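# Place the axle in the empty green saddle

## Task

Set the axle down in the green saddle that is currently empty so that it rests there without any robot holding it, leave every other object standing where it started, and finally open the gripper and pull the arm away.

## Robot and tools

Robots and cameras: four identical i2rt Big YAM arms named arm1, arm2, arm3 and arm4. Each has six joints, a two-finger gripper and a wrist camera (arm1_cam_wrist to arm4_cam_wrist, fisheye, 504x504). A fixed room camera, cam_high (pinhole with radial distortion, 504x504), looks down from about 2.1 m. Calibration lines give K, distortion and T_world_to_cam for each camera. These are close but not exact. Wrist camera poses are derived from reported joint angles, so they carry extra error. Reach is roughly 1.0 m from the joint1 axis.

Frames: a single scene frame, origin on the floor, +z up. The hand point sits midway between the fingertips. The hand's z axis runs along the fingers, and the fingers open along its y axis. No foot poses are printed. With joints 1 and 6 at 0 and the hand level and forward, the wrist camera rides on top of the hand and views the fingertips.

execute_actions: arguments are actions and optionally cameras. actions is a list holding exactly one action or none. An empty list only returns state and images. An action is an object keyed by robot name. Under each name there is a single key, joints, mapping joint names to absolute targets. These are not offsets. Arms you name move at the same time, each joint at its own speed, so the hand path can swing wide. Joint names, units, ranges and done-tolerances:
joint1_rad, -2.879 to 2.879, ±0.045: base yaw; positive turns counter-clockwise seen from above; 0 points along the foot's facing.
joint2_rad, 0 to 3.141, ±0.14: shoulder; 0 has the upper arm pointing back and near level; increasing lifts it up and then forward.
joint3_rad, 0 to 3.019, ±0.09: elbow; 0 is fully folded; increasing opens it.
joint4_rad, -1.692 to 1.57, ±0.055: hand pitch; positive tips the fingers up.
joint5_rad, -1.57 to 1.57, ±0.03: hand sideways swing; positive goes to the arm's right.
joint6_rad, -2.094 to 2.094, ±0.035: hand roll; positive is clockwise viewed from behind the hand.
gripper_m, 0 to 0.093 metres, ±0.003: fingertip gap; each pad squeezes up to about 50 to 62 N.
One action runs at most 15 s. An unknown key or an out-of-range number rejects the whole call, and nothing moves. cameras takes a list of camera names or "all". Null or omitted means all, and [] means none. The pictures line gives the order of the returned images, which are taken when the call ends.

wait: seconds, 0 to 10. Nothing new is commanded. It returns the same state and images as an empty action.

zoom_image: camera plus region [x0, y0, x1, y1] in pixels of that camera's latest full image, with (0,0) at top left. The region can be up to 504 by 504. It returns a more detailed crop.

finished_scene: scene, an integer (1 or 2). It ends the scene for good, after the last command has been held. Its result reports success and gives the next task. Call it only once the axle sits in the saddle on its own, the gripper is open, and the arm has backed off.

Reading results: joint_status reports how each joint named in the last accepted action ended.
- off_target: the joint stopped short and may still be pushing.
- contact_stop or time_out: the joint now holds where it stopped. A time_out joint may instead keep a target near its position and keep pushing; on_its_own lists it.
- not_followed: shown together with "joint command not followed" and a cause line. A self- or inter-arm collision check blocked the arm's joint targets, though any gripper target in that action still ran. The blocked targets may be retried with later actions.
- limit_stop_at_motor_heat: the joint was stopped by overheating. Resend the target. Its position error does not show a grip or a contact.

on_its_own covers anything the call did not command. Its "held at" value is the held target, not the actual position. A MOTOR HOT line appears at 85 °C. At 100 °C an OVER-TEMPERATURE FAULT drops that arm and its gripper until they cool.

Cautions: a joint or arm left out of an action may keep pushing toward an earlier target without joint_status saying so. To relieve a push, send the joint its reported position. Tiny target changes may not move a joint. Arms do not stop on contact and can push hard. Sustained pushing or holding a load heats the motors. Hard presses between two robots fail the run, and hard hits can too. No line reports arm-to-arm contact. The collision check can act late, and it ignores fingers, gripper housings and wrist cameras. Do not drop, slam or knock anything, and do not let any object leave the work area or reach the floor. Leave the other objects undisturbed, since a loose object may also get an occasional external nudge. The simulation keeps running while you compose a reply, and arms hold their last command during that time. A held load slowly sinks.

Each tool is called after "Call:" by a JSON object that holds its "name" and its "arguments", one argument or row to a line.

## Session

Call:
{"name": "execute_actions", "arguments": {
  "actions": []
}}

Scene clock: 0.00 s.
arm1.joint_positions: joint1_rad=+0.880 joint2_rad=+0.599 joint3_rad=+1.417 joint4_rad=-1.211 joint5_rad=-0.025 joint6_rad=+0.064 gripper_m=+0.094
arm1.joint_status: not commanded
arm1.hand: x=-0.4594 y=+0.1993 z=+1.3528 quat_wxyz=(-0.531, -0.305, -0.773, +0.162) (m; scene frame)
arm2.joint_positions: joint1_rad=+0.842 joint2_rad=+0.459 joint3_rad=+1.431 joint4_rad=-1.348 joint5_rad=-0.128 joint6_rad=-0.158 gripper_m=+0.094
arm2.joint_status: not commanded
arm2.hand: x=-0.7688 y=-0.2615 z=+1.3888 quat_wxyz=(-0.195, +0.801, -0.201, -0.529) (m; scene frame)
arm3.joint_positions: joint1_rad=+0.637 joint2_rad=+0.615 joint3_rad=+1.330 joint4_rad=-1.398 joint5_rad=-0.298 joint6_rad=-0.460 gripper_m=+0.094
arm3.joint_status: not commanded
arm3.hand: x=+0.8000 y=+0.1901 z=+1.3337 quat_wxyz=(-0.412, -0.171, -0.877, +0.179) (m; scene frame)
arm4.joint_positions: joint1_rad=+0.769 joint2_rad=+0.450 joint3_rad=+1.461 joint4_rad=-1.252 joint5_rad=+0.036 joint6_rad=+0.104 gripper_m=+0.095
arm4.joint_status: not commanded
arm4.hand: x=+0.5460 y=-0.2403 z=+1.3924 quat_wxyz=(-0.218, +0.701, -0.349, -0.582) (m; scene frame)
pictures: arm1_cam_wrist, arm2_cam_wrist, arm3_cam_wrist, arm4_cam_wrist, cam_high
Images, in order (width x height): arm1_cam_wrist 504x504, arm2_cam_wrist 504x504, arm3_cam_wrist 504x504, arm4_cam_wrist 504x504, cam_high 504x504.

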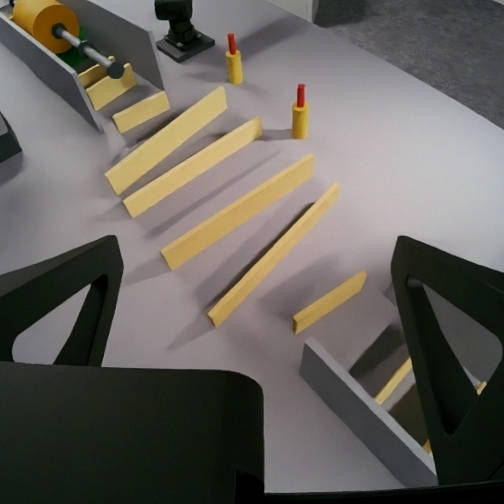

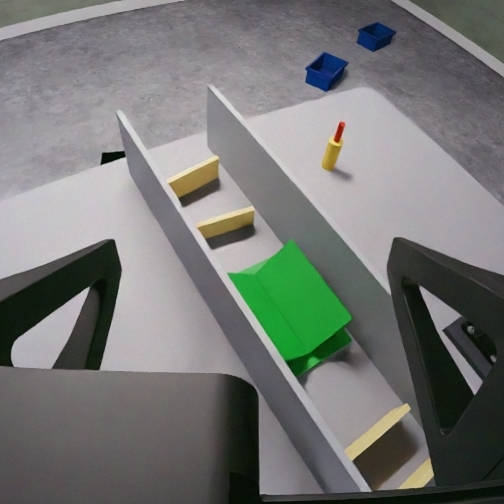

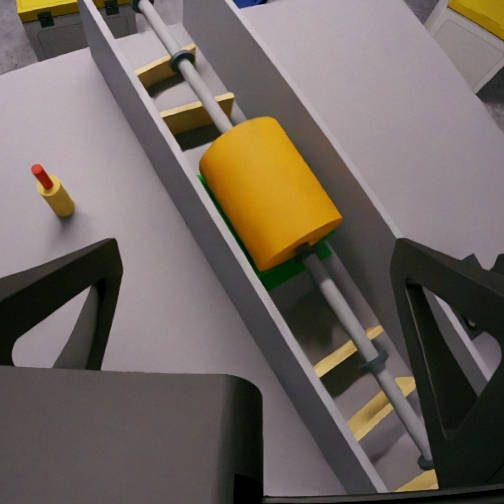

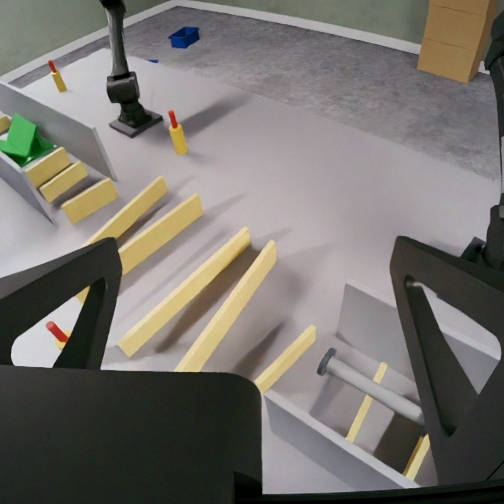

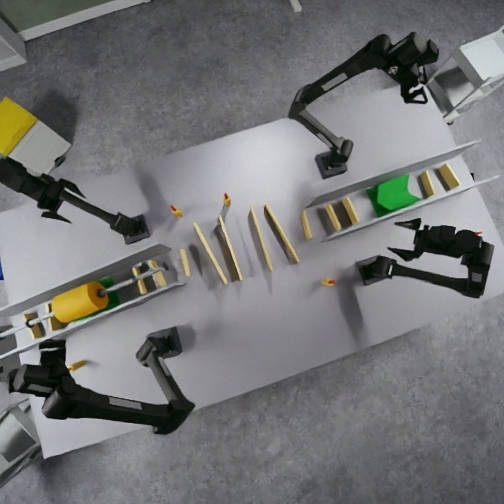

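Call:
{"name": "zoom_image", "arguments": {
  "camera": "cam_high",
  "region": [0, 190, 250, 400]
}}

Call:
{"name": "zoom_image", "arguments": {
  "camera": "cam_high",
  "region": [254, 110, 504, 320]
}}

Call:
{"name": "zoom_image", "arguments": {
  "camera": "cam_high",
  "region": [140, 160, 360, 320]
}}

Region (0, 190, 250, 400) of cam_high's 504x504 image, scaled by 2.016, with more detail than that image has; it fills the top 423 rows of this view, and the rest is white.

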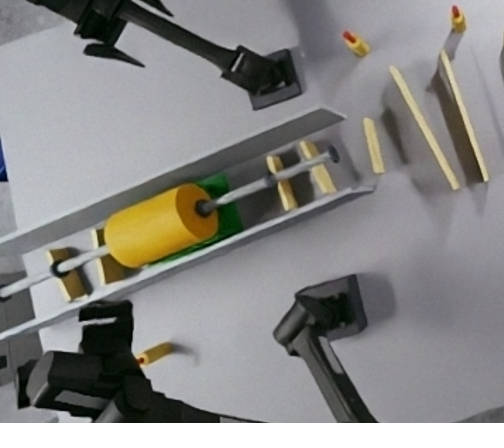

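Region (254, 110, 504, 320) of cam_high's 504x504 image, scaled by 2.016, with more detail than that image has; it fills the top 423 rows of this view, and the rest is white.

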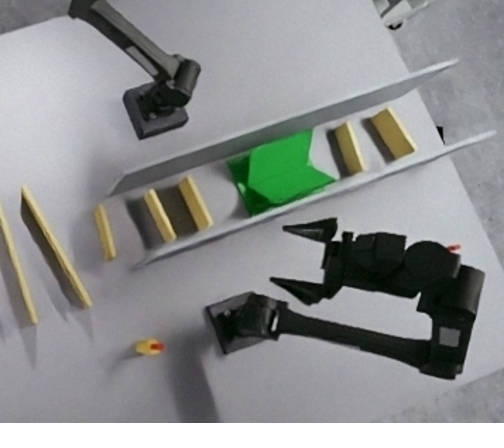

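Region (140, 160, 360, 320) of cam_high's 504x504 image, scaled by 2.291, with more detail than that image has; it fills the top 367 rows of this view, and the rest is white.

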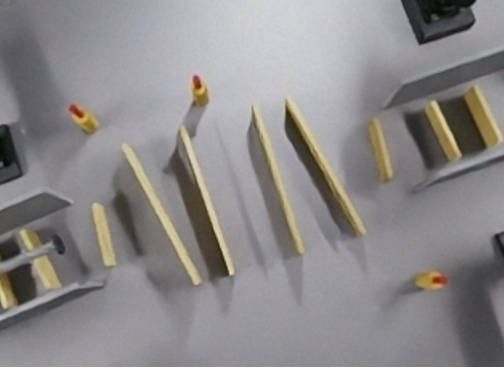

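Call:
{"name": "execute_actions", "arguments": {
  "actions": [
    {"arm1":{"joints":{"joint4_rad":-0.5}},"arm2":{"joints":{"joint3_rad":1.0,"joint5_rad":0}},"arm3":{"joints":{"joint2_rad":1.2,"joint5_rad":0,"joint6_rad":0}},"arm4":{"joints":{"joint1_rad":0.2,"joint5_rad":0}}}
  ],
  "cameras": ["cam_high","arm3_cam_wrist","arm4_cam_wrist"]
}}

Scene clock: 3.10 s.
arm1.joint_positions: joint1_rad=+0.880 joint2_rad=+0.599 joint3_rad=+1.417 joint4_rad=-0.522 joint5_rad=-0.025 joint6_rad=+0.064 gripper_m=+0.094
arm1.joint_status: all done
arm1.hand: x=-0.4536 y=+0.1935 z=+1.5186 quat_wxyz=(-0.766, -0.214, -0.555, +0.243) (m; scene frame)
arm2.joint_positions: joint1_rad=+0.842 joint2_rad=+0.462 joint3_rad=+0.998 joint4_rad=-1.348 joint5_rad=-0.004 joint6_rad=-0.158 gripper_m=+0.094
arm2.joint_status: all done
arm2.hand: x=-0.7959 y=-0.2084 z=+1.1805 quat_wxyz=(-0.158, +0.890, -0.265, -0.335) (m; scene frame)
arm3.joint_positions: joint1_rad=+0.637 joint2_rad=+1.218 joint3_rad=+1.330 joint4_rad=-1.398 joint5_rad=-0.004 joint6_rad=-0.013 gripper_m=+0.094
arm3.joint_status: all done
arm3.hand: x=+0.8593 y=+0.0140 z=+1.1461 quat_wxyz=(-0.131, -0.462, -0.875, +0.063) (m; scene frame)
arm4.joint_positions: joint1_rad=+0.205 joint2_rad=+0.450 joint3_rad=+1.461 joint4_rad=-1.252 joint5_rad=+0.003 joint6_rad=+0.104 gripper_m=+0.095
arm4.joint_status: all done
arm4.hand: x=+0.6161 y=-0.2039 z=+1.3916 quat_wxyz=(-0.358, +0.584, -0.525, -0.506) (m; scene frame)
pictures: arm3_cam_wrist, arm4_cam_wrist, cam_high
camera_calibration (this result's frames):
arm3_cam_wrist: T_world_to_cam=[[-0.817387, -0.575755, -0.0196115, 0.732377], [-0.548858, 0.767957, 0.330147, 0.0888088], [-0.175023, 0.280622, -0.943726, 1.3568], [0, 0, 0, 1]] pos_world=[0.88485, -0.0272787, 1.26549]
arm4_cam_wrist: T_world_to_cam=[[0.975566, 0.189937, -0.110428, -0.408103], [0.0770672, -0.76652, -0.63758, 0.688657], [-0.205745, 0.613491, -0.762429, 1.43768], [0, 0, 0, 1]] pos_world=[0.640855, -0.276623, 1.49014]
Images, in order (width x height): arm3_cam_wrist 504x504, arm4_cam_wrist 504x504, cam_high 504x504.

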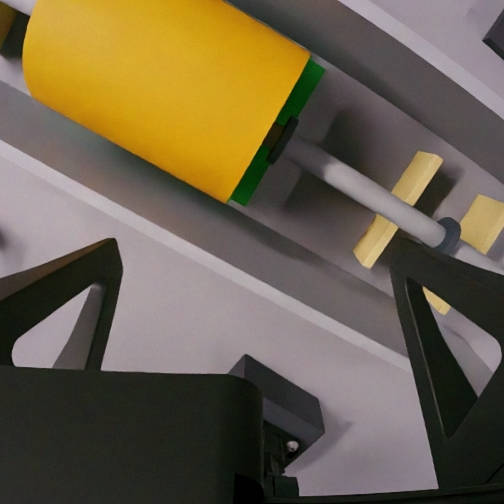

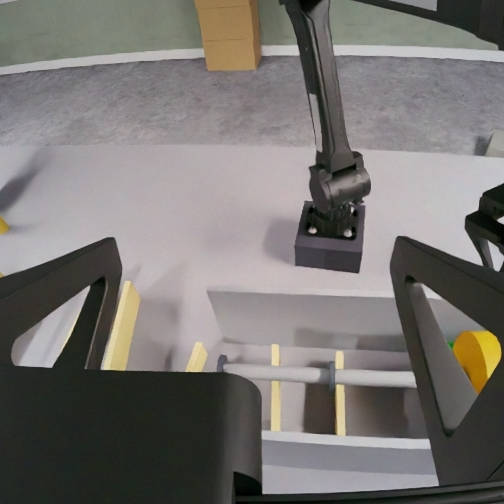

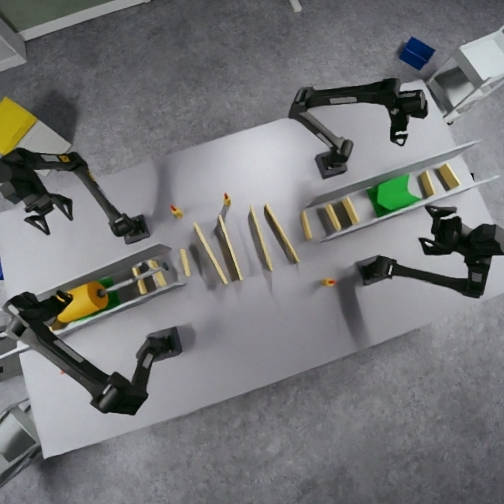

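Call:
{"name": "execute_actions", "arguments": {
  "actions": [
    {"arm1":{"joints":{"joint2_rad":1.2,"joint3_rad":1.3,"joint4_rad":-1.6,"joint5_rad":0,"joint6_rad":-0.7}},"arm2":{"joints":{"joint1_rad":0.63,"joint2_rad":1.3,"joint3_rad":1.52,"joint4_rad":-1.61,"joint6_rad":-0.94}},"arm3":{"joints":{"joint1_rad":1.017,"joint2_rad":1.6,"joint3_rad":2.0,"joint4_rad":-1.686,"joint6_rad":-0.6}},"arm4":{"joints":{"joint1_rad":-0.43,"joint2_rad":1.1,"joint3_rad":1.352,"joint4_rad":-1.648,"joint6_rad":-2.03}}}
  ],
  "cameras": []
}}

Call:
{"name": "execute_actions", "arguments": {
  "actions": [
    {"arm2":{"joints":{"joint2_rad":1.48}},"arm3":{"joints":{"joint2_rad":2.03,"joint3_rad":2.162}},"arm4":{"joints":{"joint2_rad":1.275}}}
  ]
}}

Scene clock: 10.60 s.
arm1.joint_positions: joint1_rad=+0.880 joint2_rad=+1.213 joint3_rad=+1.270 joint4_rad=-1.587 joint5_rad=-0.002 joint6_rad=-0.685 gripper_m=+0.094
arm1.joint_status: all done
arm1.hand: x=-0.3781 y=+0.1272 z=+1.0538 quat_wxyz=(-0.018, -0.008, -1.000, +0.011) (m; scene frame)
arm2.joint_positions: joint1_rad=+0.641 joint2_rad=+1.309 joint3_rad=+1.476 joint4_rad=-1.600 joint5_rad=-0.004 joint6_rad=-0.929 gripper_m=+0.094
arm2.joint_status: all done
arm2.hand: x=-0.8764 y=-0.0275 z=+1.1377 quat_wxyz=(-0.054, +0.998, -0.004, -0.043) (m; scene frame)
arm3.joint_positions: joint1_rad=+1.026 joint2_rad=+1.607 joint3_rad=+1.951 joint4_rad=-1.674 joint5_rad=-0.002 joint6_rad=-0.587 gripper_m=+0.094
arm3.joint_status: all done
arm3.hand: x=+1.0666 y=+0.0570 z=+1.2291 quat_wxyz=(-0.106, -0.005, -0.992, +0.066) (m; scene frame)
arm4.joint_positions: joint1_rad=-0.429 joint2_rad=+1.109 joint3_rad=+1.343 joint4_rad=-1.637 joint5_rad=+0.000 joint6_rad=-2.019 gripper_m=+0.095
arm4.joint_status: all done
arm4.hand: x=+0.7761 y=-0.0522 z=+1.1146 quat_wxyz=(-0.078, +0.996, +0.017, +0.028) (m; scene frame)
pictures: none
No camera images: the call's "cameras" was empty. Leave "cameras" out to get every camera's image.

Scene clock: 12.10 s.
arm1.joint_positions: joint1_rad=+0.880 joint2_rad=+1.213 joint3_rad=+1.270 joint4_rad=-1.587 joint5_rad=-0.002 joint6_rad=-0.685 gripper_m=+0.094
arm1.joint_status: not commanded
arm1.hand: x=-0.3781 y=+0.1272 z=+1.0538 quat_wxyz=(-0.018, -0.008, -1.000, +0.011) (m; scene frame)
arm2.joint_positions: joint1_rad=+0.641 joint2_rad=+1.490 joint3_rad=+1.483 joint4_rad=-1.603 joint5_rad=-0.004 joint6_rad=-0.930 gripper_m=+0.094
arm2.joint_status: all done
arm2.hand: x=-0.8950 y=-0.0022 z=+1.0688 quat_wxyz=(+0.017, +1.000, -0.004, +0.010) (m; scene frame)
arm3.joint_positions: joint1_rad=+1.026 joint2_rad=+2.053 joint3_rad=+2.140 joint4_rad=-1.679 joint5_rad=-0.002 joint6_rad=-0.588 gripper_m=+0.094
arm3.joint_status: all done
arm3.hand: x=+1.1609 y=-0.0056 z=+1.0554 quat_wxyz=(+0.002, -0.004, -1.000, -0.007) (m; scene frame)
arm4.joint_positions: joint1_rad=-0.429 joint2_rad=+1.285 joint3_rad=+1.343 joint4_rad=-1.639 joint5_rad=+0.000 joint6_rad=-2.020 gripper_m=+0.095
arm4.joint_status: all done
arm4.hand: x=+0.7883 y=-0.0223 z=+1.0578 quat_wxyz=(+0.003, +1.000, +0.018, -0.009) (m; scene frame)
pictures: arm1_cam_wrist, arm2_cam_wrist, arm3_cam_wrist, arm4_cam_wrist, cam_high
camera_calibration (this result's frames):
arm1_cam_wrist: T_world_to_cam=[[-0.0116628, -0.999548, 0.0277106, 0.0913175], [-0.82147, 0.0253784, 0.569687, -0.911252], [-0.570132, -0.0161193, -0.821395, 0.774677], [0, 0, 0, 1]] pos_world=[-0.305833, 0.12689, 1.15291]
arm2_cam_wrist: T_world_to_cam=[[0.0147335, 0.999158, -0.0382971, 0.0574337], [0.788013, 0.0119734, 0.615542, 0.0502884], [0.615482, -0.0392477, -0.787173, 1.51289], [0, 0, 0, 1]] pos_world=[-0.971633, 0.00139015, 1.16215]
arm3_cam_wrist: T_world_to_cam=[[0.00204088, -0.999653, -0.0262611, 0.0192668], [-0.806248, -0.0171804, 0.591328, 0.318079], [-0.591574, 0.0199662, -0.806003, 1.6663], [0, 0, 0, 1]] pos_world=[1.24215, -0.00854484, 1.15546]
arm4_cam_wrist: T_world_to_cam=[[-0.0383049, 0.999264, -0.00198332, 0.0550777], [0.813492, 0.0323362, 0.580676, -1.24957], [0.580313, 0.0206293, -0.814132, 0.529043], [0, 0, 0, 1]] pos_world=[0.711616, -0.0255446, 1.15642]
Images, in order (width x height): arm1_cam_wrist 504x504, arm2_cam_wrist 504x504, arm3_cam_wrist 504x504, arm4_cam_wrist 504x504, cam_high 504x504.

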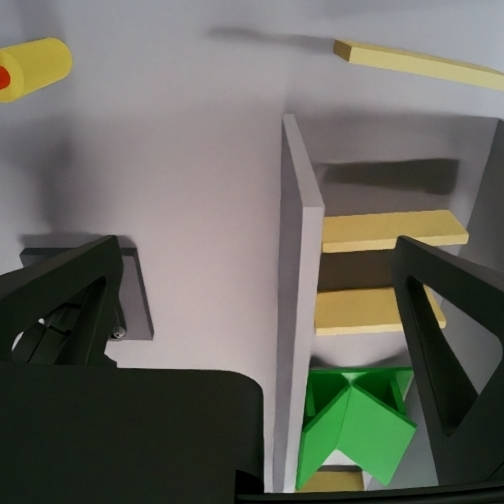

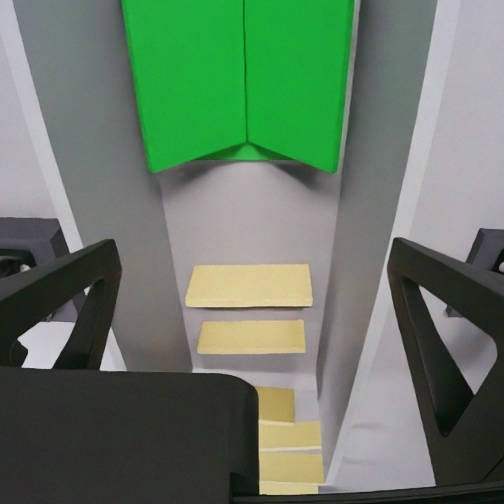

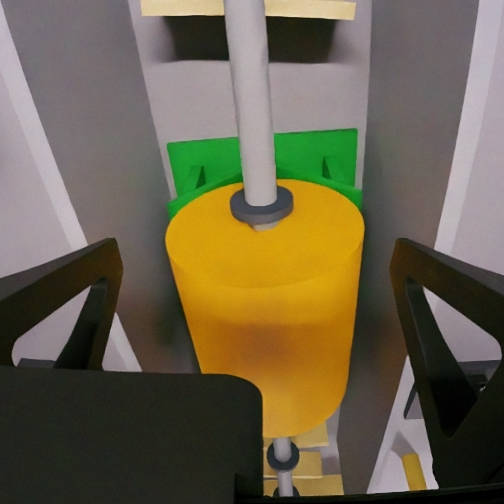

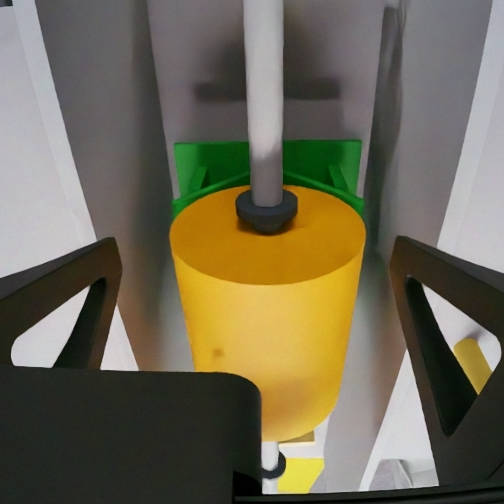

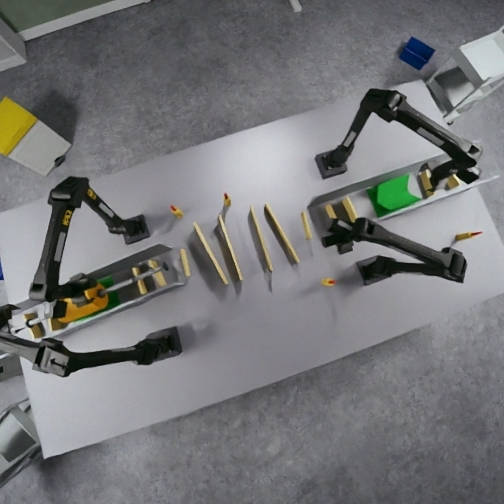

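Call:
{"name": "execute_actions", "arguments": {
  "actions": [
    {"arm3":{"joints":{"joint2_rad":2.02,"joint3_rad":1.90,"joint4_rad":-1.42,"joint6_rad":-0.61}},"arm4":{"joints":{"joint2_rad":1.30,"joint3_rad":1.14,"joint4_rad":-1.389,"joint6_rad":-2.06}}}
  ],
  "cameras": []
}}

Call:
{"name": "execute_actions", "arguments": {
  "actions": [
    {"arm3":{"joints":{"joint2_rad":2.08,"joint3_rad":1.77,"joint4_rad":-1.23}},"arm4":{"joints":{"joint2_rad":1.37,"joint3_rad":0.97,"joint4_rad":-1.15}}}
  ],
  "cameras": ["arm3_cam_wrist","arm4_cam_wrist"]
}}

Scene clock: 14.47 s.
arm1.joint_positions: joint1_rad=+0.880 joint2_rad=+1.213 joint3_rad=+1.270 joint4_rad=-1.587 joint5_rad=-0.002 joint6_rad=-0.685 gripper_m=+0.094
arm1.joint_status: not commanded
arm1.hand: x=-0.3781 y=+0.1272 z=+1.0538 quat_wxyz=(-0.018, -0.008, -1.000, +0.011) (m; scene frame)
arm2.joint_positions: joint1_rad=+0.641 joint2_rad=+1.490 joint3_rad=+1.483 joint4_rad=-1.603 joint5_rad=-0.004 joint6_rad=-0.930 gripper_m=+0.094
arm2.joint_status: not commanded
arm2.hand: x=-0.8950 y=-0.0022 z=+1.0688 quat_wxyz=(+0.017, +1.000, -0.004, +0.010) (m; scene frame)
arm3.joint_positions: joint1_rad=+1.026 joint2_rad=+2.028 joint3_rad=+1.904 joint4_rad=-1.434 joint5_rad=-0.002 joint6_rad=-0.597 gripper_m=+0.094
arm3.joint_status: all done
arm3.hand: x=+1.1612 y=-0.0052 z=+0.9811 quat_wxyz=(-0.012, +0.000, -1.000, +0.003) (m; scene frame)
arm4.joint_positions: joint1_rad=-0.429 joint2_rad=+1.299 joint3_rad=+1.138 joint4_rad=-1.402 joint5_rad=+0.000 joint6_rad=-2.049 gripper_m=+0.095
arm4.joint_status: all done
arm4.hand: x=+0.7893 y=-0.0169 z=+0.9752 quat_wxyz=(-0.006, +0.999, +0.033, -0.005) (m; scene frame)
pictures: none
No camera images: the call's "cameras" was empty. Leave "cameras" out to get every camera's image.

Scene clock: 15.57 s.
arm1.joint_positions: joint1_rad=+0.880 joint2_rad=+1.213 joint3_rad=+1.270 joint4_rad=-1.587 joint5_rad=-0.002 joint6_rad=-0.685 gripper_m=+0.094
arm1.joint_status: not commanded
arm1.hand: x=-0.3781 y=+0.1272 z=+1.0538 quat_wxyz=(-0.018, -0.008, -1.000, +0.011) (m; scene frame)
arm2.joint_positions: joint1_rad=+0.641 joint2_rad=+1.490 joint3_rad=+1.483 joint4_rad=-1.603 joint5_rad=-0.004 joint6_rad=-0.930 gripper_m=+0.094
arm2.joint_status: not commanded
arm2.hand: x=-0.8950 y=-0.0022 z=+1.0688 quat_wxyz=(+0.017, +1.000, -0.004, +0.010) (m; scene frame)
arm3.joint_positions: joint1_rad=+1.026 joint2_rad=+2.073 joint3_rad=+1.775 joint4_rad=-1.243 joint5_rad=-0.002 joint6_rad=-0.597 gripper_m=+0.094
arm3.joint_status: all done
arm3.hand: x=+1.1651 y=-0.0072 z=+0.9055 quat_wxyz=(-0.018, +0.000, -1.000, +0.008) (m; scene frame)
arm4.joint_positions: joint1_rad=-0.429 joint2_rad=+1.378 joint3_rad=+0.963 joint4_rad=-1.162 joint5_rad=+0.000 joint6_rad=-2.049 gripper_m=+0.095
arm4.joint_status: all done
arm4.hand: x=+0.7878 y=-0.0173 z=+0.8840 quat_wxyz=(+0.001, +0.999, +0.033, -0.008) (m; scene frame)
pictures: arm3_cam_wrist, arm4_cam_wrist
camera_calibration (this result's frames):
arm3_cam_wrist: T_world_to_cam=[[0.0117411, -0.999928, 0.0024572, -0.0236595], [-0.830064, -0.00837632, 0.557605, 0.468485], [-0.557544, -0.00858652, -0.830103, 1.52993], [0, 0, 0, 1]] pos_world=[1.24215, -0.00659682, 1.00883]
arm4_cam_wrist: T_world_to_cam=[[-0.0679526, 0.997686, 0.00228494, 0.0692255], [0.811313, 0.0539255, 0.58212, -1.14758], [0.580649, 0.0414104, -0.8131, 0.386887], [0, 0, 0, 1]] pos_world=[0.711102, -0.0232028, 0.982446]
Images, in order (width x height): arm3_cam_wrist 504x504, arm4_cam_wrist 504x504.

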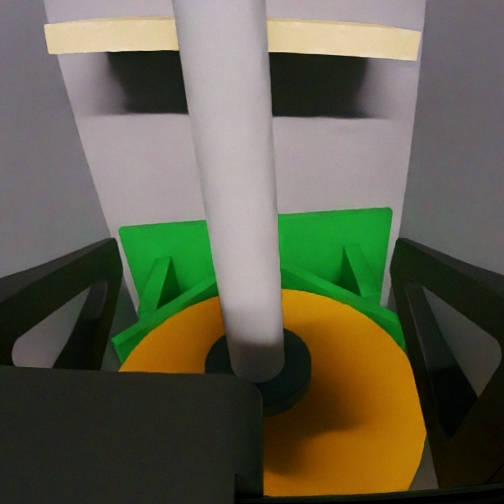

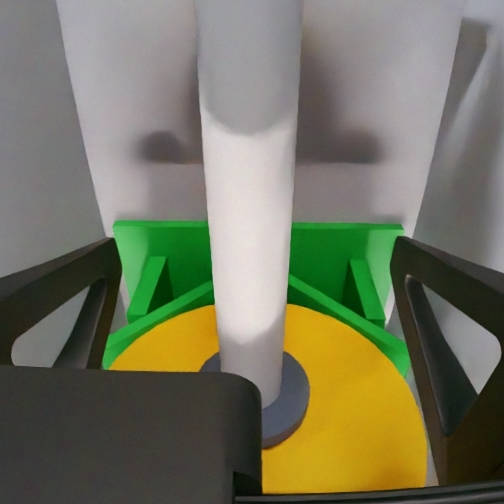

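Call:
{"name": "execute_actions", "arguments": {
  "actions": [
    {"arm3":{"joints":{"joint1_rad":1.045,"joint2_rad":2.11,"joint3_rad":1.72,"joint4_rad":-1.17}},"arm4":{"joints":{"joint2_rad":1.39,"joint3_rad":0.925,"joint4_rad":-1.09}}}
  ],
  "cameras": []
}}

Call:
{"name": "execute_actions", "arguments": {
  "actions": [
    {"arm3":{"joints":{"gripper_m":0.0}},"arm4":{"joints":{"gripper_m":0.0}},"arm2":{"joints":{"joint1_rad":-0.3,"joint2_rad":0.9,"joint3_rad":1.1,"joint6_rad":-1.9}},"arm1":{"joints":{"joint2_rad":1.0}}}
  ],
  "cameras": ["arm3_cam_wrist","arm4_cam_wrist"]
}}

Scene clock: 16.67 s.
arm1.joint_positions: joint1_rad=+0.880 joint2_rad=+1.213 joint3_rad=+1.270 joint4_rad=-1.587 joint5_rad=-0.002 joint6_rad=-0.685 gripper_m=+0.094
arm1.joint_status: not commanded
arm1.hand: x=-0.3781 y=+0.1272 z=+1.0538 quat_wxyz=(-0.018, -0.008, -1.000, +0.011) (m; scene frame)
arm2.joint_positions: joint1_rad=+0.641 joint2_rad=+1.490 joint3_rad=+1.483 joint4_rad=-1.603 joint5_rad=-0.004 joint6_rad=-0.930 gripper_m=+0.094
arm2.joint_status: not commanded
arm2.hand: x=-0.8950 y=-0.0022 z=+1.0688 quat_wxyz=(+0.017, +1.000, -0.004, +0.010) (m; scene frame)
arm3.joint_positions: joint1_rad=+1.036 joint2_rad=+2.089 joint3_rad=+1.729 joint4_rad=-1.184 joint5_rad=-0.002 joint6_rad=-0.597 gripper_m=+0.094
arm3.joint_status: all done
arm3.hand: x=+1.1663 y=+0.0000 z=+0.8792 quat_wxyz=(-0.018, +0.005, -1.000, +0.007) (m; scene frame)
arm4.joint_positions: joint1_rad=-0.429 joint2_rad=+1.379 joint3_rad=+0.927 joint4_rad=-1.103 joint5_rad=+0.000 joint6_rad=-2.049 gripper_m=+0.095
arm4.joint_status: all done
arm4.hand: x=+0.7876 y=-0.0173 z=+0.8710 quat_wxyz=(-0.009, +0.999, +0.033, -0.003) (m; scene frame)
pictures: none
No camera images: the call's "cameras" was empty. Leave "cameras" out to get every camera's image.

Scene clock: 18.50 s.
arm1.joint_positions: joint1_rad=+0.880 joint2_rad=+0.989 joint3_rad=+1.270 joint4_rad=-1.589 joint5_rad=-0.002 joint6_rad=-0.685 gripper_m=+0.094
arm1.joint_status: all done
arm1.hand: x=-0.4111 y=+0.1547 z=+1.1213 quat_wxyz=(-0.103, -0.008, -0.991, +0.082) (m; scene frame)
arm2.joint_positions: joint1_rad=-0.289 joint2_rad=+0.890 joint3_rad=+1.106 joint4_rad=-1.603 joint5_rad=-0.001 joint6_rad=-1.889 gripper_m=+0.094
arm2.joint_status: all done
arm2.hand: x=-0.5651 y=-0.1067 z=+1.1115 quat_wxyz=(-0.088, +0.996, +0.011, +0.027) (m; scene frame)
arm3.joint_positions: joint1_rad=+1.034 joint2_rad=+2.089 joint3_rad=+1.729 joint4_rad=-1.176 joint5_rad=+0.008 joint6_rad=-0.625 gripper_m=+0.024
arm3.joint_status: gripper_m off_target (ended at +0.024, target +0.000)
arm3.hand: x=+1.1664 y=-0.0034 z=+0.8793 quat_wxyz=(-0.018, +0.019, -1.000, +0.013) (m; scene frame)
arm4.joint_positions: joint1_rad=-0.429 joint2_rad=+1.379 joint3_rad=+0.925 joint4_rad=-1.105 joint5_rad=+0.004 joint6_rad=-2.050 gripper_m=+0.024
arm4.joint_status: gripper_m off_target (ended at +0.024, target +0.000)
arm4.hand: x=+0.7877 y=-0.0188 z=+0.8705 quat_wxyz=(-0.006, +0.999, +0.033, -0.003) (m; scene frame)
pictures: arm3_cam_wrist, arm4_cam_wrist
camera_calibration (this result's frames):
arm3_cam_wrist: T_world_to_cam=[[0.0478965, -0.998746, 0.0145713, -0.0725585], [-0.828992, -0.0316094, 0.558366, 0.482186], [-0.557205, -0.0388233, -0.829467, 1.50789], [0, 0, 0, 1]] pos_world=[1.24341, 0.00131531, 0.982566]
arm4_cam_wrist: T_world_to_cam=[[-0.0681729, 0.99753, 0.0169371, 0.0582426], [0.805155, 0.044985, 0.591356, -1.14292], [0.589133, 0.0539514, -0.806233, 0.363634], [0, 0, 0, 1]] pos_world=[0.709969, -0.0263031, 0.968059]
Images, in order (width x height): arm3_cam_wrist 504x504, arm4_cam_wrist 504x504.

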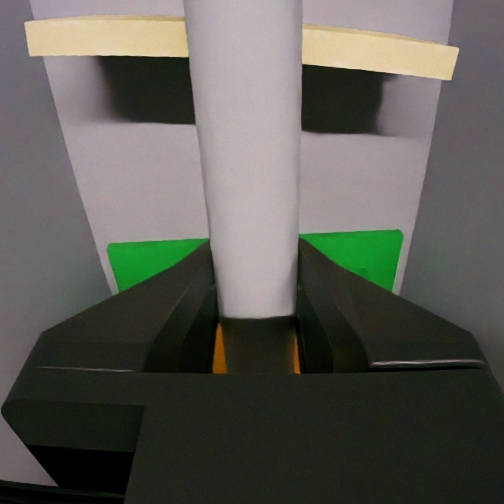

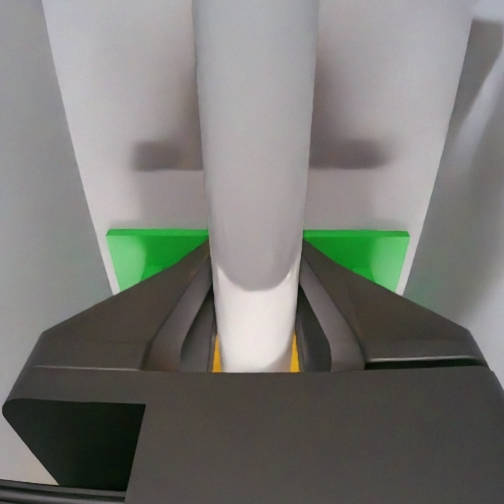

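Call:
{"name": "execute_actions", "arguments": {
  "actions": [
    {"arm3":{"joints":{"gripper_m":0.045}},"arm4":{"joints":{"gripper_m":0.045}}}
  ],
  "cameras": []
}}

Call:
{"name": "execute_actions", "arguments": {
  "actions": [
    {"arm3":{"joints":{"joint2_rad":2.135,"joint3_rad":1.70,"joint4_rad":-1.15}},"arm4":{"joints":{"joint2_rad":1.415,"joint3_rad":0.905,"joint4_rad":-1.07}}}
  ],
  "cameras": []
}}

Call:
{"name": "execute_actions", "arguments": {
  "actions": [
    {"arm3":{"joints":{"gripper_m":0.0}},"arm4":{"joints":{"gripper_m":0.0}}}
  ],
  "cameras": ["arm3_cam_wrist","arm4_cam_wrist"]
}}

Scene clock: 19.40 s.
arm1.joint_positions: joint1_rad=+0.880 joint2_rad=+0.989 joint3_rad=+1.270 joint4_rad=-1.589 joint5_rad=-0.002 joint6_rad=-0.685 gripper_m=+0.094
arm1.joint_status: not commanded
arm1.hand: x=-0.4111 y=+0.1547 z=+1.1213 quat_wxyz=(-0.103, -0.008, -0.991, +0.082) (m; scene frame)
arm2.joint_positions: joint1_rad=-0.289 joint2_rad=+0.890 joint3_rad=+1.106 joint4_rad=-1.603 joint5_rad=-0.001 joint6_rad=-1.890 gripper_m=+0.094
arm2.joint_status: not commanded
arm2.hand: x=-0.5651 y=-0.1067 z=+1.1115 quat_wxyz=(-0.088, +0.996, +0.011, +0.027) (m; scene frame)
arm3.joint_positions: joint1_rad=+1.034 joint2_rad=+2.089 joint3_rad=+1.729 joint4_rad=-1.176 joint5_rad=+0.005 joint6_rad=-0.623 gripper_m=+0.045
arm3.joint_status: all done
arm3.hand: x=+1.1667 y=-0.0029 z=+0.8793 quat_wxyz=(-0.019, +0.017, -1.000, +0.012) (m; scene frame)
arm4.joint_positions: joint1_rad=-0.429 joint2_rad=+1.380 joint3_rad=+0.925 joint4_rad=-1.103 joint5_rad=+0.003 joint6_rad=-2.050 gripper_m=+0.045
arm4.joint_status: all done
arm4.hand: x=+0.7879 y=-0.0182 z=+0.8703 quat_wxyz=(-0.007, +0.999, +0.033, -0.002) (m; scene frame)
pictures: none
No camera images: the call's "cameras" was empty. Leave "cameras" out to get every camera's image.

Scene clock: 20.13 s.
arm1.joint_positions: joint1_rad=+0.880 joint2_rad=+0.989 joint3_rad=+1.270 joint4_rad=-1.589 joint5_rad=-0.002 joint6_rad=-0.685 gripper_m=+0.094
arm1.joint_status: not commanded
arm1.hand: x=-0.4111 y=+0.1547 z=+1.1213 quat_wxyz=(-0.103, -0.008, -0.991, +0.082) (m; scene frame)
arm2.joint_positions: joint1_rad=-0.289 joint2_rad=+0.890 joint3_rad=+1.106 joint4_rad=-1.603 joint5_rad=-0.001 joint6_rad=-1.890 gripper_m=+0.094
arm2.joint_status: not commanded
arm2.hand: x=-0.5651 y=-0.1067 z=+1.1115 quat_wxyz=(-0.088, +0.996, +0.011, +0.027) (m; scene frame)
arm3.joint_positions: joint1_rad=+1.034 joint2_rad=+2.112 joint3_rad=+1.709 joint4_rad=-1.164 joint5_rad=+0.005 joint6_rad=-0.623 gripper_m=+0.045
arm3.joint_status: all done
arm3.hand: x=+1.1612 y=+0.0009 z=+0.8583 quat_wxyz=(-0.006, +0.017, -1.000, +0.003) (m; scene frame)
arm4.joint_positions: joint1_rad=-0.429 joint2_rad=+1.408 joint3_rad=+0.908 joint4_rad=-1.083 joint5_rad=+0.003 joint6_rad=-2.050 gripper_m=+0.045
arm4.joint_status: all done
arm4.hand: x=+0.7863 y=-0.0213 z=+0.8550 quat_wxyz=(+0.004, +0.999, +0.033, -0.008) (m; scene frame)
pictures: none
No camera images: the call's "cameras" was empty. Leave "cameras" out to get every camera's image.

Scene clock: 20.73 s.
arm1.joint_positions: joint1_rad=+0.880 joint2_rad=+0.989 joint3_rad=+1.270 joint4_rad=-1.589 joint5_rad=-0.002 joint6_rad=-0.685 gripper_m=+0.094
arm1.joint_status: not commanded
arm1.hand: x=-0.4111 y=+0.1547 z=+1.1213 quat_wxyz=(-0.103, -0.008, -0.991, +0.082) (m; scene frame)
arm2.joint_positions: joint1_rad=-0.289 joint2_rad=+0.890 joint3_rad=+1.106 joint4_rad=-1.603 joint5_rad=-0.001 joint6_rad=-1.890 gripper_m=+0.094
arm2.joint_status: not commanded
arm2.hand: x=-0.5651 y=-0.1067 z=+1.1115 quat_wxyz=(-0.088, +0.996, +0.011, +0.027) (m; scene frame)
arm3.joint_positions: joint1_rad=+1.031 joint2_rad=+2.113 joint3_rad=+1.709 joint4_rad=-1.152 joint5_rad=+0.010 joint6_rad=-0.658 gripper_m=+0.022
arm3.joint_status: gripper_m off_target (ended at +0.022, target +0.000)
arm3.hand: x=+1.1617 y=-0.0035 z=+0.8577 quat_wxyz=(-0.009, +0.033, -0.999, +0.009) (m; scene frame)
arm4.joint_positions: joint1_rad=-0.429 joint2_rad=+1.408 joint3_rad=+0.908 joint4_rad=-1.077 joint5_rad=-0.002 joint6_rad=-2.049 gripper_m=+0.023
arm4.joint_status: gripper_m off_target (ended at +0.023, target +0.000)
arm4.hand: x=+0.7860 y=-0.0196 z=+0.8549 quat_wxyz=(+0.000, +0.999, +0.033, -0.009) (m; scene frame)
pictures: arm3_cam_wrist, arm4_cam_wrist
camera_calibration (this result's frames):
arm3_cam_wrist: T_world_to_cam=[[0.0770332, -0.997013, 0.00548024, -0.0982016], [-0.817094, -0.0599803, 0.573375, 0.46355], [-0.571334, -0.0486468, -0.819275, 1.49499], [0, 0, 0, 1]] pos_world=[1.24047, 0.00262181, 0.959554]
arm4_cam_wrist: T_world_to_cam=[[-0.0671648, 0.997736, 0.00349018, 0.0698508], [0.812281, 0.0526486, 0.580885, -1.12874], [0.579386, 0.04185, -0.813978, 0.366117], [0, 0, 0, 1]] pos_world=[0.709421, -0.0255882, 0.953434]
Images, in order (width x height): arm3_cam_wrist 504x504, arm4_cam_wrist 504x504.

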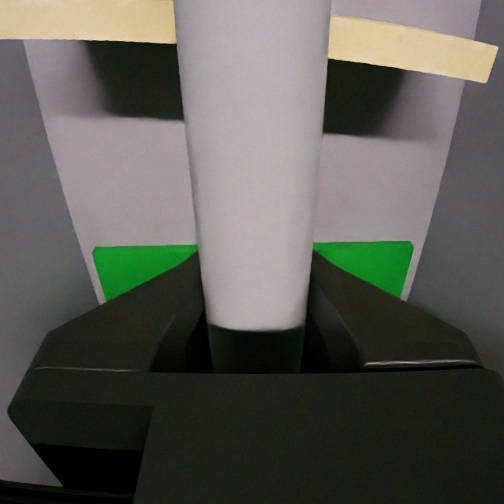

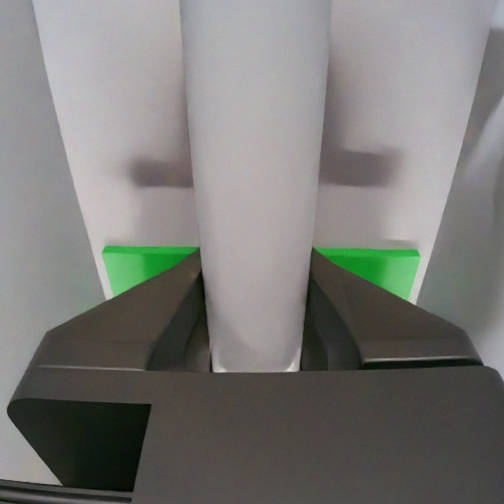

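Call:
{"name": "execute_actions", "arguments": {
  "actions": [
    {"arm3":{"joints":{"joint2_rad":2.035,"joint3_rad":1.83,"joint4_rad":-1.304,"joint6_rad":-0.63}},"arm4":{"joints":{"joint2_rad":1.32,"joint3_rad":1.05,"joint4_rad":-1.26}}}
  ],
  "cameras": ["arm3_cam_wrist"]
}}

Scene clock: 22.90 s.
arm1.joint_positions: joint1_rad=+0.880 joint2_rad=+0.989 joint3_rad=+1.270 joint4_rad=-1.589 joint5_rad=-0.002 joint6_rad=-0.685 gripper_m=+0.094
arm1.joint_status: not commanded
arm1.hand: x=-0.4111 y=+0.1547 z=+1.1213 quat_wxyz=(-0.103, -0.008, -0.991, +0.082) (m; scene frame)
arm2.joint_positions: joint1_rad=-0.289 joint2_rad=+0.890 joint3_rad=+1.106 joint4_rad=-1.603 joint5_rad=-0.001 joint6_rad=-1.890 gripper_m=+0.094
arm2.joint_status: not commanded
arm2.hand: x=-0.5651 y=-0.1067 z=+1.1115 quat_wxyz=(-0.088, +0.996, +0.011, +0.027) (m; scene frame)
arm3.joint_positions: joint1_rad=+1.037 joint2_rad=+2.100 joint3_rad=+1.759 joint4_rad=-1.287 joint5_rad=+0.013 joint6_rad=-0.685 gripper_m=+0.022
arm3.joint_status: joint6_rad time_out (moved -0.027 of +0.028); the others done
arm3.on_its_own: joint6_rad reads -0.685 and still pushes toward -0.630 since a time_out
arm3.hand: x=+1.1526 y=+0.0066 z=+0.8834 quat_wxyz=(+0.021, +0.050, -0.998, -0.011) (m; scene frame)
arm4.joint_positions: joint1_rad=-0.423 joint2_rad=+1.356 joint3_rad=+0.981 joint4_rad=-1.231 joint5_rad=-0.012 joint6_rad=-2.075 gripper_m=+0.023
arm4.joint_status: all done
arm4.hand: x=+0.7800 y=-0.0245 z=+0.8980 quat_wxyz=(+0.011, +0.999, +0.049, -0.020) (m; scene frame)
pictures: arm3_cam_wrist
camera_calibration (this result's frames):
arm3_cam_wrist: T_world_to_cam=[[0.109951, -0.993207, -0.0380841, -0.0870426], [-0.777238, -0.109799, 0.619552, 0.355599], [-0.619525, -0.0385198, -0.784031, 1.53565], [0, 0, 0, 1]] pos_world=[1.23733, 0.011746, 0.98037]
Images, in order (width x height): arm3_cam_wrist 504x504.

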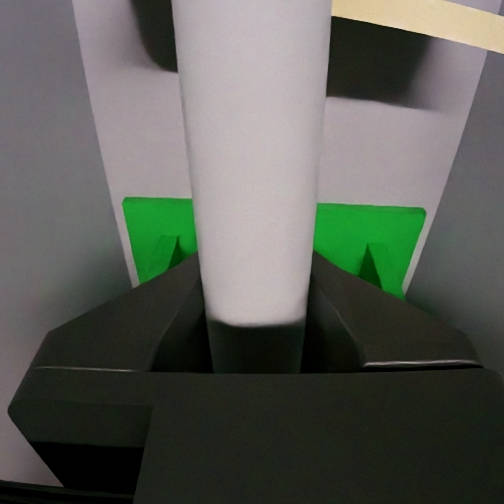

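Call:
{"name": "execute_actions", "arguments": {
  "actions": [
    {"arm3":{"joints":{"joint1_rad":1.03,"joint2_rad":1.97,"joint3_rad":1.96,"joint4_rad":-1.43}},"arm4":{"joints":{"joint2_rad":1.28,"joint3_rad":1.20,"joint4_rad":-1.41}}}
  ],
  "cameras": []
}}

Call:
{"name": "execute_actions", "arguments": {
  "actions": [
    {"arm3":{"joints":{"joint2_rad":1.915,"joint3_rad":2.09,"joint4_rad":-1.62}},"arm4":{"joints":{"joint2_rad":1.25,"joint3_rad":1.37,"joint4_rad":-1.60}}}
  ],
  "cameras": ["arm3_cam_wrist","cam_high"]
}}

Scene clock: 24.63 s.
arm1.joint_positions: joint1_rad=+0.880 joint2_rad=+0.989 joint3_rad=+1.270 joint4_rad=-1.589 joint5_rad=-0.002 joint6_rad=-0.685 gripper_m=+0.094
arm1.joint_status: not commanded
arm1.hand: x=-0.4111 y=+0.1547 z=+1.1213 quat_wxyz=(-0.103, -0.008, -0.991, +0.082) (m; scene frame)
arm2.joint_positions: joint1_rad=-0.289 joint2_rad=+0.890 joint3_rad=+1.106 joint4_rad=-1.603 joint5_rad=-0.001 joint6_rad=-1.890 gripper_m=+0.094
arm2.joint_status: not commanded
arm2.hand: x=-0.5651 y=-0.1067 z=+1.1115 quat_wxyz=(-0.088, +0.996, +0.011, +0.027) (m; scene frame)
arm3.joint_positions: joint1_rad=+1.037 joint2_rad=+2.027 joint3_rad=+1.880 joint4_rad=-1.418 joint5_rad=+0.001 joint6_rad=-0.661 gripper_m=+0.022
arm3.joint_status: all done
arm3.hand: x=+1.1622 y=+0.0021 z=+0.9727 quat_wxyz=(-0.008, +0.038, -0.999, +0.003) (m; scene frame)
arm4.joint_positions: joint1_rad=-0.423 joint2_rad=+1.305 joint3_rad=+1.128 joint4_rad=-1.397 joint5_rad=+0.008 joint6_rad=-2.049 gripper_m=+0.023
arm4.joint_status: all done
arm4.hand: x=+0.7879 y=-0.0177 z=+0.9693 quat_wxyz=(+0.001, +0.999, +0.036, -0.004) (m; scene frame)
pictures: none
No camera images: the call's "cameras" was empty. Leave "cameras" out to get every camera's image.

Scene clock: 25.97 s.
arm1.joint_positions: joint1_rad=+0.880 joint2_rad=+0.989 joint3_rad=+1.270 joint4_rad=-1.589 joint5_rad=-0.002 joint6_rad=-0.685 gripper_m=+0.094
arm1.joint_status: not commanded
arm1.hand: x=-0.4111 y=+0.1547 z=+1.1213 quat_wxyz=(-0.103, -0.008, -0.991, +0.082) (m; scene frame)
arm2.joint_positions: joint1_rad=-0.289 joint2_rad=+0.890 joint3_rad=+1.106 joint4_rad=-1.603 joint5_rad=-0.001 joint6_rad=-1.890 gripper_m=+0.094
arm2.joint_status: not commanded
arm2.hand: x=-0.5651 y=-0.1067 z=+1.1115 quat_wxyz=(-0.088, +0.996, +0.011, +0.027) (m; scene frame)
arm3.joint_positions: joint1_rad=+1.039 joint2_rad=+1.989 joint3_rad=+2.012 joint4_rad=-1.590 joint5_rad=-0.003 joint6_rad=-0.675 gripper_m=+0.022
arm3.joint_status: all done
arm3.hand: x=+1.1552 y=+0.0086 z=+1.0456 quat_wxyz=(-0.008, +0.046, -0.999, +0.000) (m; scene frame)
arm4.joint_positions: joint1_rad=-0.416 joint2_rad=+1.272 joint3_rad=+1.298 joint4_rad=-1.589 joint5_rad=-0.005 joint6_rad=-2.059 gripper_m=+0.023
arm4.joint_status: all done
arm4.hand: x=+0.7830 y=-0.0199 z=+1.0455 quat_wxyz=(-0.007, +0.999, +0.045, -0.007) (m; scene frame)
pictures: arm3_cam_wrist, cam_high
camera_calibration (this result's frames):
arm3_cam_wrist: T_world_to_cam=[[0.103183, -0.994594, -0.0116389, -0.099016], [-0.8135, -0.0911171, 0.574382, 0.346346], [-0.572338, -0.0497982, -0.818505, 1.64619], [0, 0, 0, 1]] pos_world=[1.23415, 0.0150548, 1.14733]
Images, in order (width x height): arm3_cam_wrist 504x504, cam_high 504x504.

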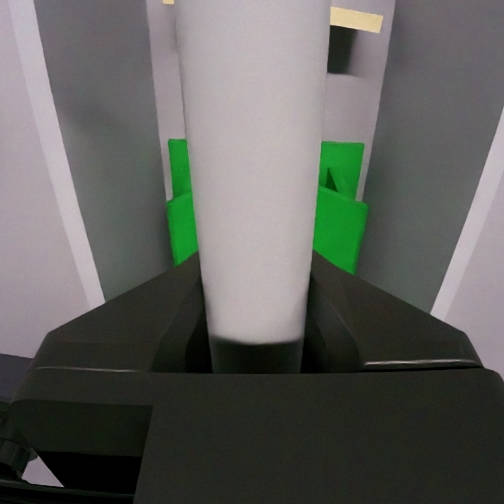

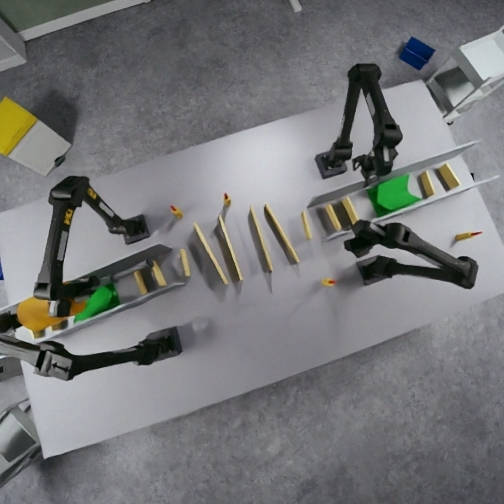

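Call:
{"name": "execute_actions", "arguments": {
  "actions": [
    {"arm3":{"joints":{"joint1_rad":0.96,"joint2_rad":1.80,"joint3_rad":1.90,"joint4_rad":-1.54,"joint6_rad":-0.66}},"arm4":{"joints":{"joint1_rad":-0.23,"joint2_rad":1.222,"joint3_rad":1.345,"joint4_rad":-1.61,"joint6_rad":-1.85}}}
  ],
  "cameras": []
}}

Call:
{"name": "execute_actions", "arguments": {
  "actions": [
    {"arm3":{"joints":{"joint1_rad":0.88,"joint2_rad":1.69,"joint3_rad":1.723,"joint4_rad":-1.49,"joint6_rad":-0.71}},"arm4":{"joints":{"joint1_rad":-0.025,"joint2_rad":1.212,"joint3_rad":1.335,"joint4_rad":-1.61,"joint6_rad":-1.63}}}
  ],
  "cameras": []
}}

Call:
{"name": "execute_actions", "arguments": {
  "actions": [
    {"arm3":{"joints":{"joint1_rad":0.68,"joint2_rad":1.46,"joint3_rad":1.43,"joint4_rad":-1.44,"joint6_rad":-0.90}},"arm4":{"joints":{"joint1_rad":0.37,"joint2_rad":1.268,"joint3_rad":1.385,"joint4_rad":-1.60,"joint6_rad":-1.22}}}
  ],
  "cameras": ["cam_high"]
}}

Scene clock: 27.77 s.
arm1.joint_positions: joint1_rad=+0.880 joint2_rad=+0.989 joint3_rad=+1.270 joint4_rad=-1.589 joint5_rad=-0.002 joint6_rad=-0.685 gripper_m=+0.094
arm1.joint_status: not commanded
arm1.hand: x=-0.4111 y=+0.1547 z=+1.1213 quat_wxyz=(-0.103, -0.008, -0.991, +0.082) (m; scene frame)
arm2.joint_positions: joint1_rad=-0.289 joint2_rad=+0.890 joint3_rad=+1.106 joint4_rad=-1.603 joint5_rad=-0.001 joint6_rad=-1.890 gripper_m=+0.094
arm2.joint_status: not commanded
arm2.hand: x=-0.5651 y=-0.1067 z=+1.1115 quat_wxyz=(-0.088, +0.996, +0.011, +0.027) (m; scene frame)
arm3.joint_positions: joint1_rad=+0.959 joint2_rad=+1.875 joint3_rad=+1.882 joint4_rad=-1.558 joint5_rad=-0.006 joint6_rad=-0.678 gripper_m=+0.022
arm3.joint_status: all done
arm3.hand: x=+1.1000 y=-0.0110 z=+1.0612 quat_wxyz=(-0.016, +0.007, -1.000, +0.004) (m; scene frame)
arm4.joint_positions: joint1_rad=-0.239 joint2_rad=+1.247 joint3_rad=+1.298 joint4_rad=-1.606 joint5_rad=+0.012 joint6_rad=-1.807 gripper_m=+0.023
arm4.joint_status: joint6_rad off_target (ended at -1.807, target -1.850); the others done
arm4.hand: x=+0.7239 y=-0.0092 z=+1.0544 quat_wxyz=(-0.008, +1.000, +0.007, +0.001) (m; scene frame)
pictures: none
No camera images: the call's "cameras" was empty. Leave "cameras" out to get every camera's image.

Scene clock: 29.87 s.
arm1.joint_positions: joint1_rad=+0.880 joint2_rad=+0.989 joint3_rad=+1.270 joint4_rad=-1.589 joint5_rad=-0.002 joint6_rad=-0.685 gripper_m=+0.094
arm1.joint_status: not commanded
arm1.hand: x=-0.4111 y=+0.1547 z=+1.1213 quat_wxyz=(-0.103, -0.008, -0.991, +0.082) (m; scene frame)
arm2.joint_positions: joint1_rad=-0.289 joint2_rad=+0.890 joint3_rad=+1.106 joint4_rad=-1.603 joint5_rad=-0.001 joint6_rad=-1.890 gripper_m=+0.094
arm2.joint_status: not commanded
arm2.hand: x=-0.5651 y=-0.1067 z=+1.1115 quat_wxyz=(-0.088, +0.996, +0.011, +0.027) (m; scene frame)
arm3.joint_positions: joint1_rad=+0.871 joint2_rad=+1.751 joint3_rad=+1.704 joint4_rad=-1.514 joint5_rad=-0.006 joint6_rad=-0.724 gripper_m=+0.022
arm3.joint_status: all done
arm3.hand: x=+1.0325 y=-0.0186 z=+1.0597 quat_wxyz=(-0.012, -0.014, -1.000, +0.001) (m; scene frame)
arm4.joint_positions: joint1_rad=-0.043 joint2_rad=+1.242 joint3_rad=+1.298 joint4_rad=-1.609 joint5_rad=+0.008 joint6_rad=-1.570 gripper_m=+0.023
arm4.joint_status: joint6_rad time_out (moved +0.237 of +0.177); the others done
arm4.on_its_own: joint6_rad reads -1.570 and still pushes toward -1.630 since a time_out
arm4.hand: x=+0.6549 y=-0.0016 z=+1.0572 quat_wxyz=(-0.011, +1.000, -0.013, -0.003) (m; scene frame)
pictures: none
No camera images: the call's "cameras" was empty. Leave "cameras" out to get every camera's image.

not run: a stop came earlier in this reply.

Call:
{"name": "execute_actions", "arguments": {
  "actions": [
    {"arm3":{"joints":{"joint1_rad":0.70,"joint2_rad":1.45,"joint3_rad":1.39,"joint4_rad":-1.42,"joint6_rad":-0.87}},"arm4":{"joints":{"joint1_rad":0.37,"joint2_rad":1.26,"joint3_rad":1.37,"joint4_rad":-1.60,"joint6_rad":-1.20}}}
  ],
  "cameras": []
}}

Call:
{"name": "execute_actions", "arguments": {
  "actions": [
    {"arm3":{"joints":{"joint1_rad":0.405,"joint2_rad":1.28,"joint3_rad":1.215,"joint4_rad":-1.43,"joint6_rad":-1.17}},"arm4":{"joints":{"joint1_rad":0.675,"joint2_rad":1.43,"joint3_rad":1.55,"joint4_rad":-1.60,"joint6_rad":-0.90}}}
  ],
  "cameras": []
}}

Call:
{"name": "execute_actions", "arguments": {
  "actions": [
    {"arm3":{"joints":{"joint1_rad":0.015,"joint2_rad":1.215,"joint3_rad":1.16,"joint4_rad":-1.44,"joint6_rad":-1.56}},"arm4":{"joints":{"joint1_rad":0.885,"joint2_rad":1.665,"joint3_rad":1.84,"joint4_rad":-1.64,"joint6_rad":-0.69}}}
  ],
  "cameras": ["cam_high"]
}}

Scene clock: 32.60 s.
arm1.joint_positions: joint1_rad=+0.880 joint2_rad=+0.989 joint3_rad=+1.270 joint4_rad=-1.589 joint5_rad=-0.002 joint6_rad=-0.685 gripper_m=+0.094
arm1.joint_status: not commanded
arm1.hand: x=-0.4111 y=+0.1547 z=+1.1213 quat_wxyz=(-0.103, -0.008, -0.991, +0.082) (m; scene frame)
arm2.joint_positions: joint1_rad=-0.289 joint2_rad=+0.890 joint3_rad=+1.106 joint4_rad=-1.603 joint5_rad=-0.001 joint6_rad=-1.890 gripper_m=+0.094
arm2.joint_status: not commanded
arm2.hand: x=-0.5651 y=-0.1067 z=+1.1115 quat_wxyz=(-0.088, +0.996, +0.011, +0.027) (m; scene frame)
arm3.joint_positions: joint1_rad=+0.678 joint2_rad=+1.499 joint3_rad=+1.374 joint4_rad=-1.432 joint5_rad=+0.005 joint6_rad=-0.964 gripper_m=+0.022
arm3.joint_status: joint6_rad time_out (moved -0.240 of -0.146); the others done
arm3.on_its_own: joint6_rad reads -0.964 and still pushes toward -0.870 since a time_out
arm3.hand: x=+0.8970 y=-0.0111 z=+1.0505 quat_wxyz=(-0.008, +0.010, -1.000, +0.007) (m; scene frame)
arm4.joint_positions: joint1_rad=+0.351 joint2_rad=+1.279 joint3_rad=+1.299 joint4_rad=-1.606 joint5_rad=+0.006 joint6_rad=-1.224 gripper_m=+0.023
arm4.joint_status: all done
arm4.hand: x=+0.5173 y=-0.0182 z=+1.0472 quat_wxyz=(+0.004, +1.000, +0.011, -0.001) (m; scene frame)
pictures: none
No camera images: the call's "cameras" was empty. Leave "cameras" out to get every camera's image.

not run: a stop came earlier in this reply.

not run: a stop came earlier in this reply.

Call:
{"name": "execute_actions", "arguments": {
  "actions": [
    {"arm3":{"joints":{"joint1_rad":0.40,"joint2_rad":1.28,"joint3_rad":1.20,"joint4_rad":-1.43,"joint6_rad":-1.24}},"arm4":{"joints":{"joint1_rad":0.66,"joint2_rad":1.43,"joint3_rad":1.55,"joint4_rad":-1.59,"joint6_rad":-0.91}}}
  ],
  "cameras": []
}}

Call:
{"name": "execute_actions", "arguments": {
  "actions": [
    {"arm3":{"joints":{"joint1_rad":0.015,"joint2_rad":1.215,"joint3_rad":1.15,"joint4_rad":-1.44,"joint6_rad":-1.62}},"arm4":{"joints":{"joint1_rad":0.875,"joint2_rad":1.66,"joint3_rad":1.82,"joint4_rad":-1.63,"joint6_rad":-0.69}}}
  ],
  "cameras": ["cam_high"]
}}

Scene clock: 34.17 s.
arm1.joint_positions: joint1_rad=+0.880 joint2_rad=+0.989 joint3_rad=+1.270 joint4_rad=-1.589 joint5_rad=-0.002 joint6_rad=-0.685 gripper_m=+0.094
arm1.joint_status: not commanded
arm1.hand: x=-0.4111 y=+0.1547 z=+1.1213 quat_wxyz=(-0.103, -0.008, -0.991, +0.082) (m; scene frame)
arm2.joint_positions: joint1_rad=-0.289 joint2_rad=+0.890 joint3_rad=+1.106 joint4_rad=-1.603 joint5_rad=-0.001 joint6_rad=-1.890 gripper_m=+0.094
arm2.joint_status: not commanded
arm2.hand: x=-0.5651 y=-0.1067 z=+1.1115 quat_wxyz=(-0.088, +0.996, +0.011, +0.027) (m; scene frame)
arm3.joint_positions: joint1_rad=+0.381 joint2_rad=+1.317 joint3_rad=+1.186 joint4_rad=-1.431 joint5_rad=+0.001 joint6_rad=-1.275 gripper_m=+0.022
arm3.joint_status: all done
arm3.hand: x=+0.7577 y=-0.0034 z=+1.0473 quat_wxyz=(-0.007, +0.017, -1.000, +0.005) (m; scene frame)
arm4.joint_positions: joint1_rad=+0.656 joint2_rad=+1.469 joint3_rad=+1.473 joint4_rad=-1.590 joint5_rad=+0.003 joint6_rad=-0.924 gripper_m=+0.023
arm4.joint_status: all done
arm4.hand: x=+0.3772 y=-0.0148 z=+1.0440 quat_wxyz=(+0.003, +1.000, +0.013, -0.001) (m; scene frame)
pictures: none
No camera images: the call's "cameras" was empty. Leave "cameras" out to get every camera's image.

Scene clock: 36.53 s.
arm1.joint_positions: joint1_rad=+0.880 joint2_rad=+0.989 joint3_rad=+1.270 joint4_rad=-1.589 joint5_rad=-0.002 joint6_rad=-0.685 gripper_m=+0.094
arm1.joint_status: not commanded
arm1.hand: x=-0.4111 y=+0.1547 z=+1.1213 quat_wxyz=(-0.103, -0.008, -0.991, +0.082) (m; scene frame)
arm2.joint_positions: joint1_rad=-0.289 joint2_rad=+0.890 joint3_rad=+1.106 joint4_rad=-1.603 joint5_rad=-0.001 joint6_rad=-1.890 gripper_m=+0.094
arm2.joint_status: not commanded
arm2.hand: x=-0.5651 y=-0.1067 z=+1.1115 quat_wxyz=(-0.088, +0.996, +0.011, +0.027) (m; scene frame)
arm3.joint_positions: joint1_rad=+0.020 joint2_rad=+1.260 joint3_rad=+1.135 joint4_rad=-1.434 joint5_rad=-0.001 joint6_rad=-1.659 gripper_m=+0.022
arm3.joint_status: joint6_rad time_out (moved -0.384 of -0.345); the others done
arm3.on_its_own: joint6_rad reads -1.659 and still pushes toward -1.620 since a time_out
arm3.hand: x=+0.6259 y=-0.0022 z=+1.0455 quat_wxyz=(-0.006, +0.028, -1.000, +0.006) (m; scene frame)
arm4.joint_positions: joint1_rad=+0.871 joint2_rad=+1.696 joint3_rad=+1.739 joint4_rad=-1.631 joint5_rad=+0.006 joint6_rad=-0.731 gripper_m=+0.023
arm4.joint_status: joint6_rad time_out (moved +0.193 of +0.234); the others done
arm4.on_its_own: joint6_rad reads -0.731 and still pushes toward -0.690 since a time_out
arm4.hand: x=+0.2461 y=-0.0255 z=+1.0445 quat_wxyz=(+0.001, +1.000, +0.024, +0.002) (m; scene frame)
pictures: cam_high
Images, in order (width x height): cam_high 504x504.

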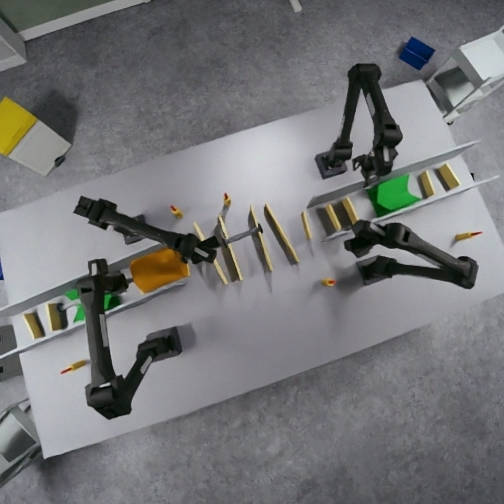

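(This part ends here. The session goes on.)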